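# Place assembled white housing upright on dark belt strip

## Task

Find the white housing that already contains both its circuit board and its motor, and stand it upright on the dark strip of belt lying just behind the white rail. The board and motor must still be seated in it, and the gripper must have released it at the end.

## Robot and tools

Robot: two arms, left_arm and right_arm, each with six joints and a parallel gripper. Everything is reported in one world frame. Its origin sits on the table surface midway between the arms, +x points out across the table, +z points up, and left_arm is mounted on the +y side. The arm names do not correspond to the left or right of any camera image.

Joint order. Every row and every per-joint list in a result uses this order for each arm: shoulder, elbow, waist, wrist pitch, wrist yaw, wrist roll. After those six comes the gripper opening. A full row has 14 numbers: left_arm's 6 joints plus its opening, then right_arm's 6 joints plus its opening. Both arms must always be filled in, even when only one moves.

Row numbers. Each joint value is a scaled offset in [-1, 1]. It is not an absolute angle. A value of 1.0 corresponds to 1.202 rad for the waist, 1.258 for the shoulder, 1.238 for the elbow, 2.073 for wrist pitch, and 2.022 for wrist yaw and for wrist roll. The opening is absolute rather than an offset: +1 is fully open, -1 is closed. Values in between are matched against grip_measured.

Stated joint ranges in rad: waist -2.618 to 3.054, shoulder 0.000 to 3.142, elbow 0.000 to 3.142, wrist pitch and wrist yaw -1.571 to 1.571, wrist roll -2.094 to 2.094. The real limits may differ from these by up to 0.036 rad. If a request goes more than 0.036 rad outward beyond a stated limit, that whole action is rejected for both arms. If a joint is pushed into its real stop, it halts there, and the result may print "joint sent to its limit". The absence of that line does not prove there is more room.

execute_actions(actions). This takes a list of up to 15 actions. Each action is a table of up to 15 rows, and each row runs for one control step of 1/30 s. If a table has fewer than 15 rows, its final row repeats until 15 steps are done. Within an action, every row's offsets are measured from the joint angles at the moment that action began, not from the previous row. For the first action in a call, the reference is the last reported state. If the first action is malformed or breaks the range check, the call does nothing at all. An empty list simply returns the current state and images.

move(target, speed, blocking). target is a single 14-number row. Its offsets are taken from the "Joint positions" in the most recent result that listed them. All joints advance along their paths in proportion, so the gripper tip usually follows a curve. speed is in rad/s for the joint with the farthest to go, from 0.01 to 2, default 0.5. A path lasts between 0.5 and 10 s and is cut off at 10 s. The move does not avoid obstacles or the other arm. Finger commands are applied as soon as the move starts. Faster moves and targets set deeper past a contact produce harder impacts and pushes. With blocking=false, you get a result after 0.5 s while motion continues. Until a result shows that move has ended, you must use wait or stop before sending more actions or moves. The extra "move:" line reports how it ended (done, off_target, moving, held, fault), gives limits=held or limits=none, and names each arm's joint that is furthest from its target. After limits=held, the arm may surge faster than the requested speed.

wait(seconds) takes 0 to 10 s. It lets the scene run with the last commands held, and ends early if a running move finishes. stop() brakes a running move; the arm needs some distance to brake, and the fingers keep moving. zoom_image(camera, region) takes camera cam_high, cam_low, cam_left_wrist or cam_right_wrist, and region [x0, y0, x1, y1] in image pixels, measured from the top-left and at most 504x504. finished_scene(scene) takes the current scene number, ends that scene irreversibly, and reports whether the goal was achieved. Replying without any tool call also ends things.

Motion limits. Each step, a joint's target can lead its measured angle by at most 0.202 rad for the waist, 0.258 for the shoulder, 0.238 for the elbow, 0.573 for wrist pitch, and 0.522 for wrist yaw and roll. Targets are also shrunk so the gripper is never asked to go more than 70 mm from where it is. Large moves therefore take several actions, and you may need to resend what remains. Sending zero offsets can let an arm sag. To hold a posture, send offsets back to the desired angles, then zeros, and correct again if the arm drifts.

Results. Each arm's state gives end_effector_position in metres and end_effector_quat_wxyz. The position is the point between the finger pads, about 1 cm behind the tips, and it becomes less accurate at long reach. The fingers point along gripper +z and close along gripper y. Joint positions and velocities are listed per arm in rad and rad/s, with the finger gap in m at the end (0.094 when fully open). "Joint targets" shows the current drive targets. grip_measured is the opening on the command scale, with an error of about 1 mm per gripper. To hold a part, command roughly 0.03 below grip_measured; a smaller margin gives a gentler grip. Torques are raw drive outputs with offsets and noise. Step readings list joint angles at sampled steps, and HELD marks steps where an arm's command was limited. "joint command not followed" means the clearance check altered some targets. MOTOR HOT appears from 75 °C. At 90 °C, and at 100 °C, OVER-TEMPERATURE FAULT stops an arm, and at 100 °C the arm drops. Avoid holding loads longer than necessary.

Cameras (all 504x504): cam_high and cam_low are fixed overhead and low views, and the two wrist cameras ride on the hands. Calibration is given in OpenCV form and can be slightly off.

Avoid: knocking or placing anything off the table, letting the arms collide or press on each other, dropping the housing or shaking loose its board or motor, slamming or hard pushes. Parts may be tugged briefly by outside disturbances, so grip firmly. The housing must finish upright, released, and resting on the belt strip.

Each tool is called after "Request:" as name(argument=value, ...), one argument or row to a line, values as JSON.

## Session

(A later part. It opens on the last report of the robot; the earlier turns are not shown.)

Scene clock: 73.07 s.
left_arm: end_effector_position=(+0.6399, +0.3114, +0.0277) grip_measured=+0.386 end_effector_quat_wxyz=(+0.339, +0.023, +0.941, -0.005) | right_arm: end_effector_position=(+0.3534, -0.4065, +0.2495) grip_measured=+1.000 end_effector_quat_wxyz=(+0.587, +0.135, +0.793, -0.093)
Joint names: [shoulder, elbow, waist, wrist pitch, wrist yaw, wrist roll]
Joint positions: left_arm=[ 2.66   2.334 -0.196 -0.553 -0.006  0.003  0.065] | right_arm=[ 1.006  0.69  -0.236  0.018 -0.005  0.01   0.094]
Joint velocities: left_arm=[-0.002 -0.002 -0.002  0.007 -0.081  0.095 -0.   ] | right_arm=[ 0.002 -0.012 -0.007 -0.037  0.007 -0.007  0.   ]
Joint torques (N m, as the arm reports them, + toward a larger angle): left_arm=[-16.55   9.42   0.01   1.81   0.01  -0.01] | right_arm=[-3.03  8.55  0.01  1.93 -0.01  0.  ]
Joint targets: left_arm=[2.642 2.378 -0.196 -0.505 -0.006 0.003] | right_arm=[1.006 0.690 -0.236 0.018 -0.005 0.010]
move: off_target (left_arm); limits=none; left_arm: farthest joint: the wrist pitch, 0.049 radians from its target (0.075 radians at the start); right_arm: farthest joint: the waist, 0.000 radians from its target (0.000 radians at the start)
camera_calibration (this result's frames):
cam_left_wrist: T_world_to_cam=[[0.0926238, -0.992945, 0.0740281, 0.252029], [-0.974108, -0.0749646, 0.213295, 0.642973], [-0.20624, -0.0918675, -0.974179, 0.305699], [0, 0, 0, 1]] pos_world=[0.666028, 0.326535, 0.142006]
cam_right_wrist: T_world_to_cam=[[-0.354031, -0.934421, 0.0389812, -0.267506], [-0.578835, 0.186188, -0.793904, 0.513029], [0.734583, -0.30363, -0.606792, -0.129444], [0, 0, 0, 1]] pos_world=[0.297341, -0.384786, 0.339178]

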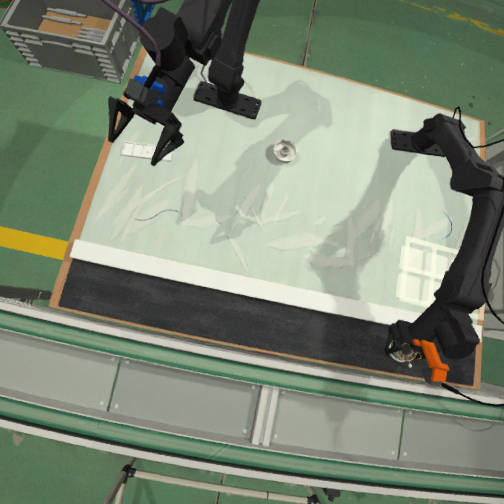

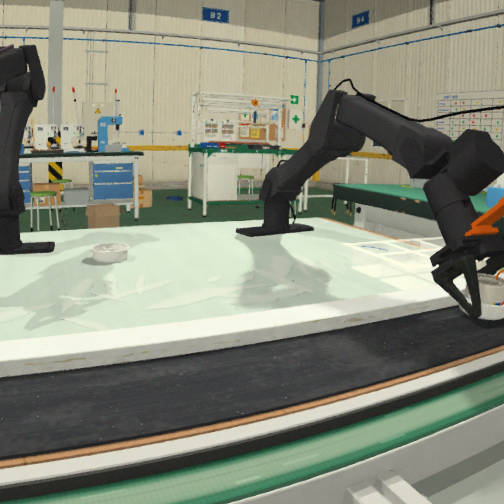

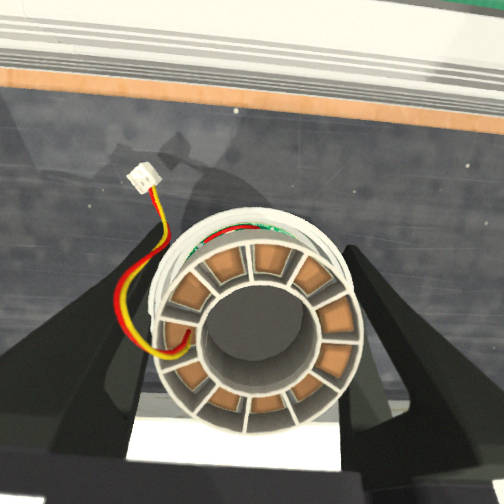

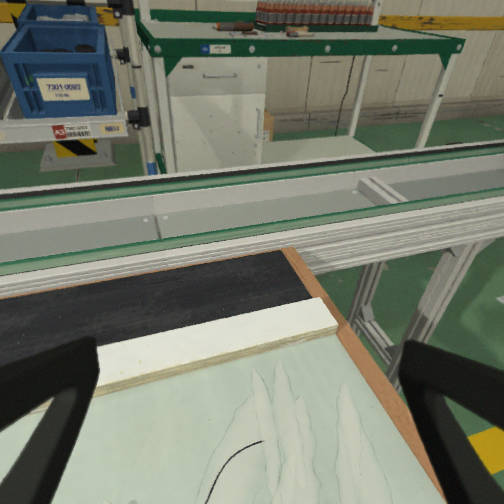

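Request:
execute_actions(
  actions=[
    [[-0.014,0.035,0,0.045,0,0,0.33,0,0,0,0,0,0,1]],
    [[0,0.035,0,0.033,0,0,0.33,0,0,0,0,0,0,1]],
    [[0,0.035,0,0.028,0,0,0.33,0,0,0,0,0,0,1]],
  ],
)

Scene clock: 77.37 s.
left_arm: end_effector_position=(+0.6516, +0.3108, +0.0190) grip_measured=+0.386 end_effector_quat_wxyz=(+0.360, +0.022, +0.933, -0.005) | right_arm: end_effector_position=(+0.3534, -0.4065, +0.2495) grip_measured=+1.000 end_effector_quat_wxyz=(+0.587, +0.135, +0.793, -0.093)
Joint names: [shoulder, elbow, waist, wrist pitch, wrist yaw, wrist roll]
Joint positions: left_arm=[ 2.694  2.334 -0.196 -0.474 -0.006  0.003  0.065] | right_arm=[ 1.006  0.69  -0.236  0.018 -0.005  0.01   0.094]
Joint velocities: left_arm=[-0.002 -0.017 -0.012  0.022  0.007 -0.037  0.001] | right_arm=[-0.012  0.007 -0.017  0.095  0.022 -0.037  0.   ]
Joint torques (N m, as the arm reports them, + toward a larger angle): left_arm=[-16.26   9.42   0.01   1.86   0.01  -0.02] | right_arm=[-3.03  8.54  0.03  1.93 -0.01  0.  ]
Joint targets: left_arm=[2.681 2.378 -0.196 -0.432 -0.006 0.003] | right_arm=[1.006 0.690 -0.236 0.018 -0.005 0.010]
Step readings (joint positions; steps 1 to 15: 1st action; 16 to 30: 2nd action; 31 to 45: 3rd action):
0: left_arm=[2.660 2.334 -0.196 -0.552 -0.006 0.003] | right_arm=[1.006 0.690 -0.236 0.018 -0.005 0.010]
1: left_arm=[2.660 2.334 -0.196 -0.548 -0.006 0.003] | right_arm=[1.006 0.690 -0.236 0.018 -0.005 0.010]
2: left_arm=[2.660 2.334 -0.196 -0.542 -0.006 0.003] | right_arm=[1.006 0.690 -0.236 0.018 -0.005 0.010]
4: left_arm=[2.660 2.334 -0.196 -0.529 -0.006 0.003] | right_arm=[1.006 0.690 -0.236 0.018 -0.005 0.010]
8: left_arm=[2.660 2.334 -0.196 -0.514 -0.006 0.003] | right_arm=[1.006 0.690 -0.236 0.018 -0.005 0.010]
15: left_arm=[2.660 2.334 -0.196 -0.509 -0.006 0.003] | right_arm=[1.006 0.690 -0.236 0.018 -0.005 0.010]
16: left_arm=[2.662 2.334 -0.196 -0.507 -0.006 0.003] | right_arm=[1.006 0.690 -0.236 0.018 -0.005 0.010]
17: left_arm=[2.663 2.334 -0.196 -0.501 -0.006 0.003] | right_arm=[1.006 0.690 -0.236 0.018 -0.005 0.010]
19: left_arm=[2.668 2.334 -0.196 -0.494 -0.006 0.003] | right_arm=[1.006 0.690 -0.236 0.018 -0.005 0.010]
23: left_arm=[2.678 2.334 -0.196 -0.491 -0.006 0.003] | right_arm=[1.006 0.690 -0.236 0.018 -0.005 0.010]
30: left_arm=[2.681 2.334 -0.196 -0.490 -0.006 0.003] | right_arm=[1.006 0.690 -0.236 0.018 -0.005 0.010]
31: left_arm=[2.682 2.334 -0.196 -0.488 -0.006 0.003] | right_arm=[1.006 0.690 -0.236 0.018 -0.005 0.010]
32: left_arm=[2.684 2.334 -0.196 -0.484 -0.006 0.003] | right_arm=[1.006 0.690 -0.236 0.018 -0.005 0.010]
34: left_arm=[2.688 2.334 -0.196 -0.480 -0.006 0.003] | right_arm=[1.006 0.690 -0.236 0.018 -0.005 0.010]
38: left_arm=[2.693 2.334 -0.196 -0.474 -0.006 0.003] | right_arm=[1.006 0.690 -0.236 0.018 -0.005 0.010]
45: Joint positions above
camera_calibration (this result's frames):
cam_left_wrist: T_world_to_cam=[[0.0893746, -0.99273, 0.0806156, 0.252964], [-0.98282, -0.0747798, 0.168739, 0.662609], [-0.161484, -0.0943116, -0.982358, 0.271319], [0, 0, 0, 1]] pos_world=[0.672431, 0.326263, 0.134331]
cam_right_wrist: T_world_to_cam=[[-0.354031, -0.934421, 0.0389812, -0.267506], [-0.578835, 0.186188, -0.793904, 0.513029], [0.734583, -0.30363, -0.606792, -0.129444], [0, 0, 0, 1]] pos_world=[0.297341, -0.384786, 0.339178]

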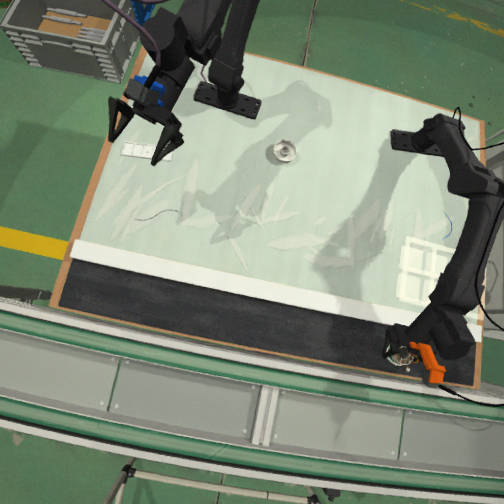

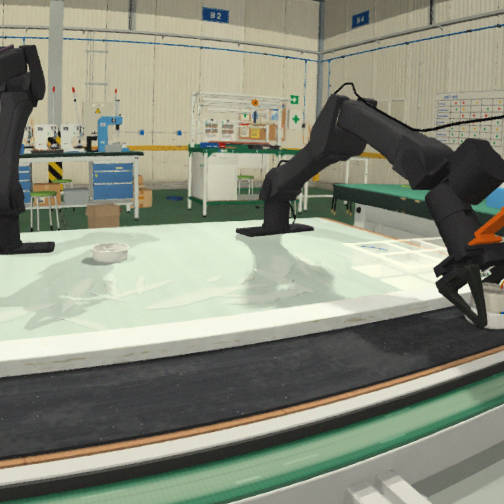

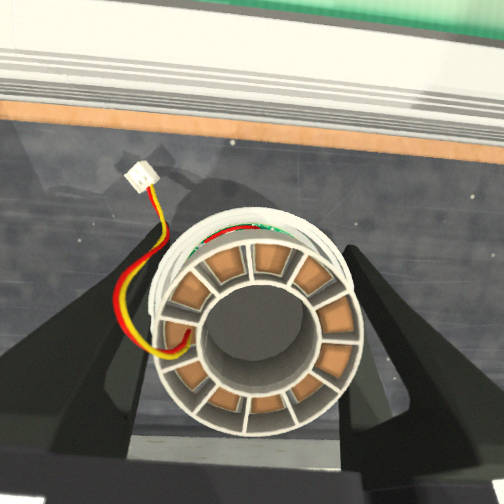

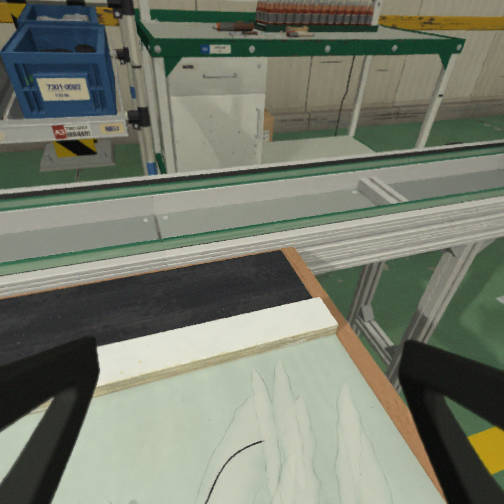

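Request:
execute_actions(
  actions=[
    [[-0.005,0.035,0,0.018,0,0,0.33,0,0,0,0,0,0,1]],
    [[-0.02,0.03,0,0.01,0,0,0.6,0,0,0,0,0,0,1]],
  ],
)

Request:
move(
  target=[-0.34,-0.36,0,0.02,0,0,0.6,0,0,0,0,0,0,1],
  speed=0.35,
)

Scene clock: 82.77 s.
left_arm: end_effector_position=(+0.6516, +0.3108, +0.0190) grip_measured=+0.597 end_effector_quat_wxyz=(+0.360, +0.022, +0.933, -0.005) | right_arm: end_effector_position=(+0.3534, -0.4065, +0.2495) grip_measured=+1.000 end_effector_quat_wxyz=(+0.587, +0.135, +0.793, -0.093)
Joint names: [shoulder, elbow, waist, wrist pitch, wrist yaw, wrist roll]
Joint positions: left_arm=[ 2.694  2.334 -0.196 -0.474 -0.006  0.003  0.075] | right_arm=[ 1.006  0.69  -0.236  0.018 -0.005  0.01   0.094]
Joint velocities: left_arm=[-0.002  0.002  0.007 -0.007  0.095 -0.022  0.001] | right_arm=[-0.017  0.007 -0.007  0.007  0.022 -0.007  0.   ]
Joint torques (N m, as the arm reports them, + toward a larger angle): left_arm=[-17.2    8.92   0.04   1.65   0.01  -0.02] | right_arm=[-3.03  8.55  0.03  1.93 -0.01  0.  ]
Joint targets: left_arm=[2.668 2.371 -0.196 -0.453 -0.006 0.003] | right_arm=[1.006 0.690 -0.236 0.018 -0.005 0.010]
Step readings (joint positions; steps 1 to 15: 1st action; 16 to 30: 2nd action):
0: left_arm=[2.694 2.334 -0.196 -0.474 -0.006 0.003] | right_arm=[1.006 0.690 -0.236 0.018 -0.005 0.010]
1: left_arm=[2.694 2.334 -0.196 -0.474 -0.006 0.003] | right_arm=[1.006 0.690 -0.236 0.018 -0.005 0.010]
2: left_arm=[2.694 2.334 -0.196 -0.474 -0.006 0.003] | right_arm=[1.006 0.690 -0.236 0.018 -0.005 0.010]
4: left_arm=[2.694 2.334 -0.196 -0.474 -0.006 0.003] | right_arm=[1.006 0.690 -0.236 0.018 -0.005 0.010]
8: left_arm=[2.694 2.334 -0.196 -0.474 -0.006 0.003] | right_arm=[1.006 0.690 -0.236 0.018 -0.005 0.010]
15: left_arm=[2.694 2.334 -0.196 -0.474 -0.006 0.003] | right_arm=[1.006 0.690 -0.236 0.018 -0.005 0.010]
16: left_arm=[2.694 2.334 -0.196 -0.474 -0.006 0.003] | right_arm=[1.006 0.690 -0.236 0.018 -0.005 0.010]
17: left_arm=[2.694 2.334 -0.196 -0.474 -0.006 0.003] | right_arm=[1.006 0.690 -0.236 0.018 -0.005 0.010]
19: left_arm=[2.694 2.334 -0.196 -0.474 -0.006 0.003] | right_arm=[1.006 0.690 -0.236 0.018 -0.005 0.010]
23: left_arm=[2.694 2.334 -0.196 -0.474 -0.006 0.003] | right_arm=[1.006 0.690 -0.236 0.018 -0.005 0.010]
30: Joint positions above
camera_calibration (this result's frames):
cam_left_wrist: T_world_to_cam=[[0.0893746, -0.99273, 0.0806156, 0.252964], [-0.98282, -0.0747798, 0.168739, 0.662609], [-0.161484, -0.0943116, -0.982358, 0.271319], [0, 0, 0, 1]] pos_world=[0.672431, 0.326263, 0.134331]
cam_right_wrist: T_world_to_cam=[[-0.354031, -0.934421, 0.0389812, -0.267506], [-0.578835, 0.186188, -0.793904, 0.513029], [0.734583, -0.30363, -0.606792, -0.129444], [0, 0, 0, 1]] pos_world=[0.297341, -0.384786, 0.339178]

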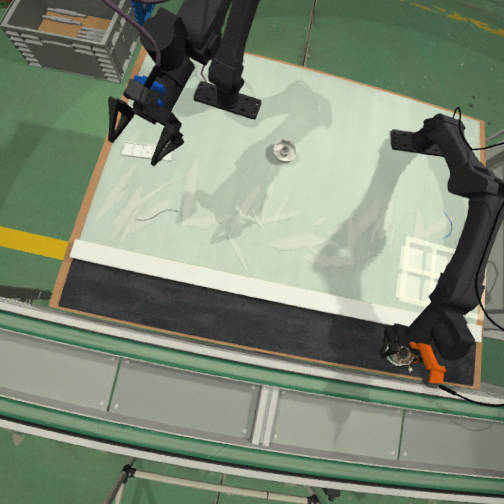

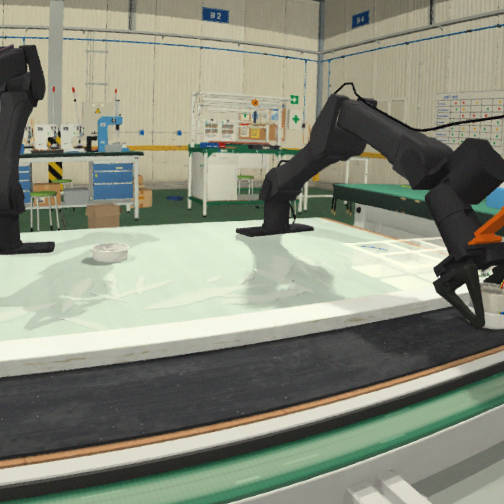

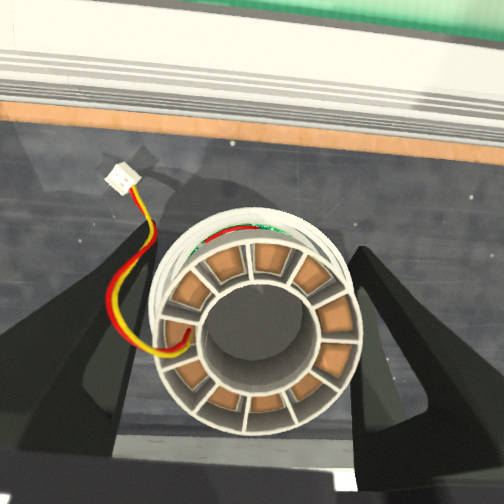

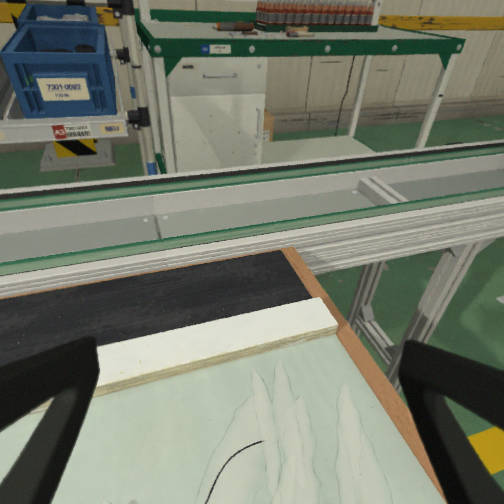

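Scene clock: 84.50 s.
left_arm: end_effector_position=(+0.5858, +0.3140, +0.0961) grip_measured=+0.597 end_effector_quat_wxyz=(+0.358, +0.022, +0.934, -0.005) | right_arm: end_effector_position=(+0.3534, -0.4065, +0.2495) grip_measured=+1.000 end_effector_quat_wxyz=(+0.587, +0.135, +0.793, -0.093)
Joint names: [shoulder, elbow, waist, wrist pitch, wrist yaw, wrist roll]
Joint positions: left_arm=[ 2.29   1.907 -0.196 -0.455 -0.006  0.002  0.075] | right_arm=[ 1.006  0.69  -0.236  0.018 -0.005  0.01   0.094]
Joint velocities: left_arm=[ 0.007 -0.007  0.022 -0.051  0.007 -0.022  0.001] | right_arm=[ 0.002 -0.022 -0.012 -0.066 -0.007 -0.022  0.   ]
Joint torques (N m, as the arm reports them, + toward a larger angle): left_arm=[-14.77   5.08  -0.01   1.66   0.01  -0.01] | right_arm=[-3.02  8.55  0.03  1.93 -0.01  0.  ]
Joint targets: left_arm=[2.266 1.889 -0.196 -0.432 -0.006 0.003] | right_arm=[1.006 0.690 -0.236 0.018 -0.005 0.010]
move: off_target (left_arm); limits=none; left_arm: farthest joint: the shoulder, 0.024 radians from its target (0.427 radians at the start); right_arm: farthest joint: the waist, 0.000 radians from its target (0.000 radians at the start)
camera_calibration (this result's frames):
cam_left_wrist: T_world_to_cam=[[0.0903983, -0.99266, 0.0803351, 0.255158], [-0.981793, -0.0752954, 0.174391, 0.584236], [-0.167062, -0.0946371, -0.981394, 0.340056], [0, 0, 0, 1]] pos_world=[0.607344, 0.329457, 0.211345]
cam_right_wrist: T_world_to_cam=[[-0.354031, -0.934421, 0.0389812, -0.267506], [-0.578835, 0.186188, -0.793904, 0.513029], [0.734583, -0.30363, -0.606792, -0.129444], [0, 0, 0, 1]] pos_world=[0.297341, -0.384786, 0.339178]

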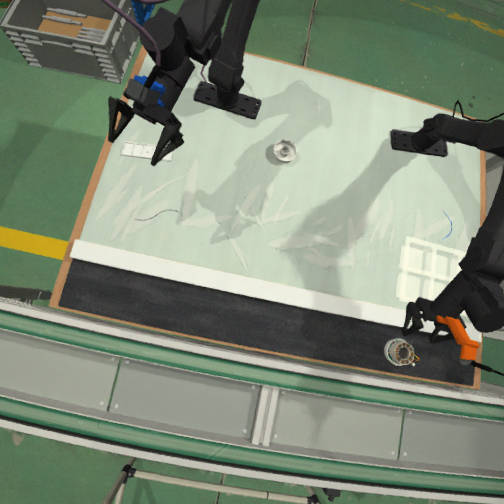

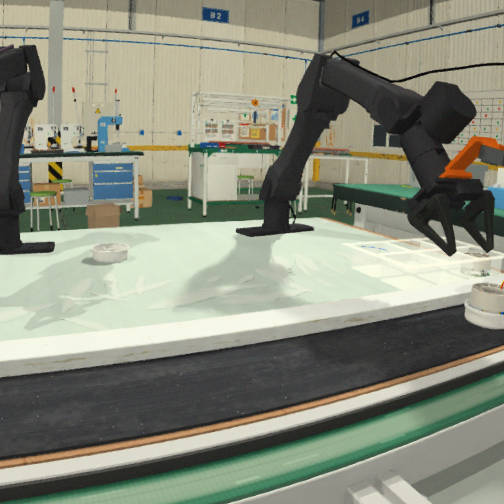

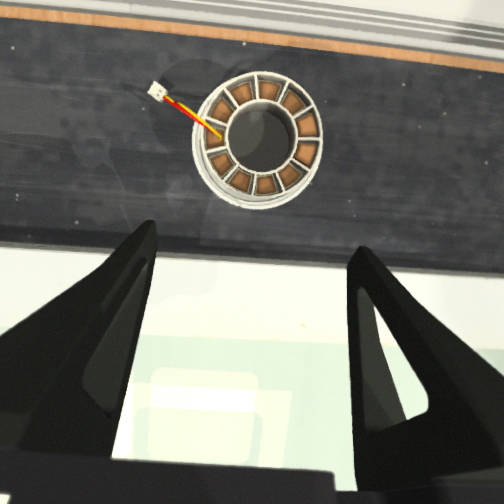

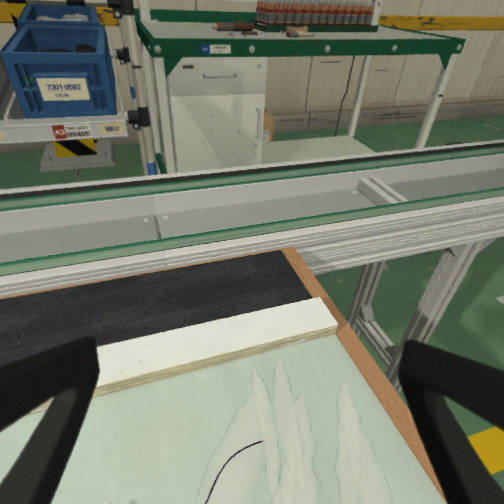

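Request:
finished_scene(
  scene=1,
)

The scene is finished: the task was done.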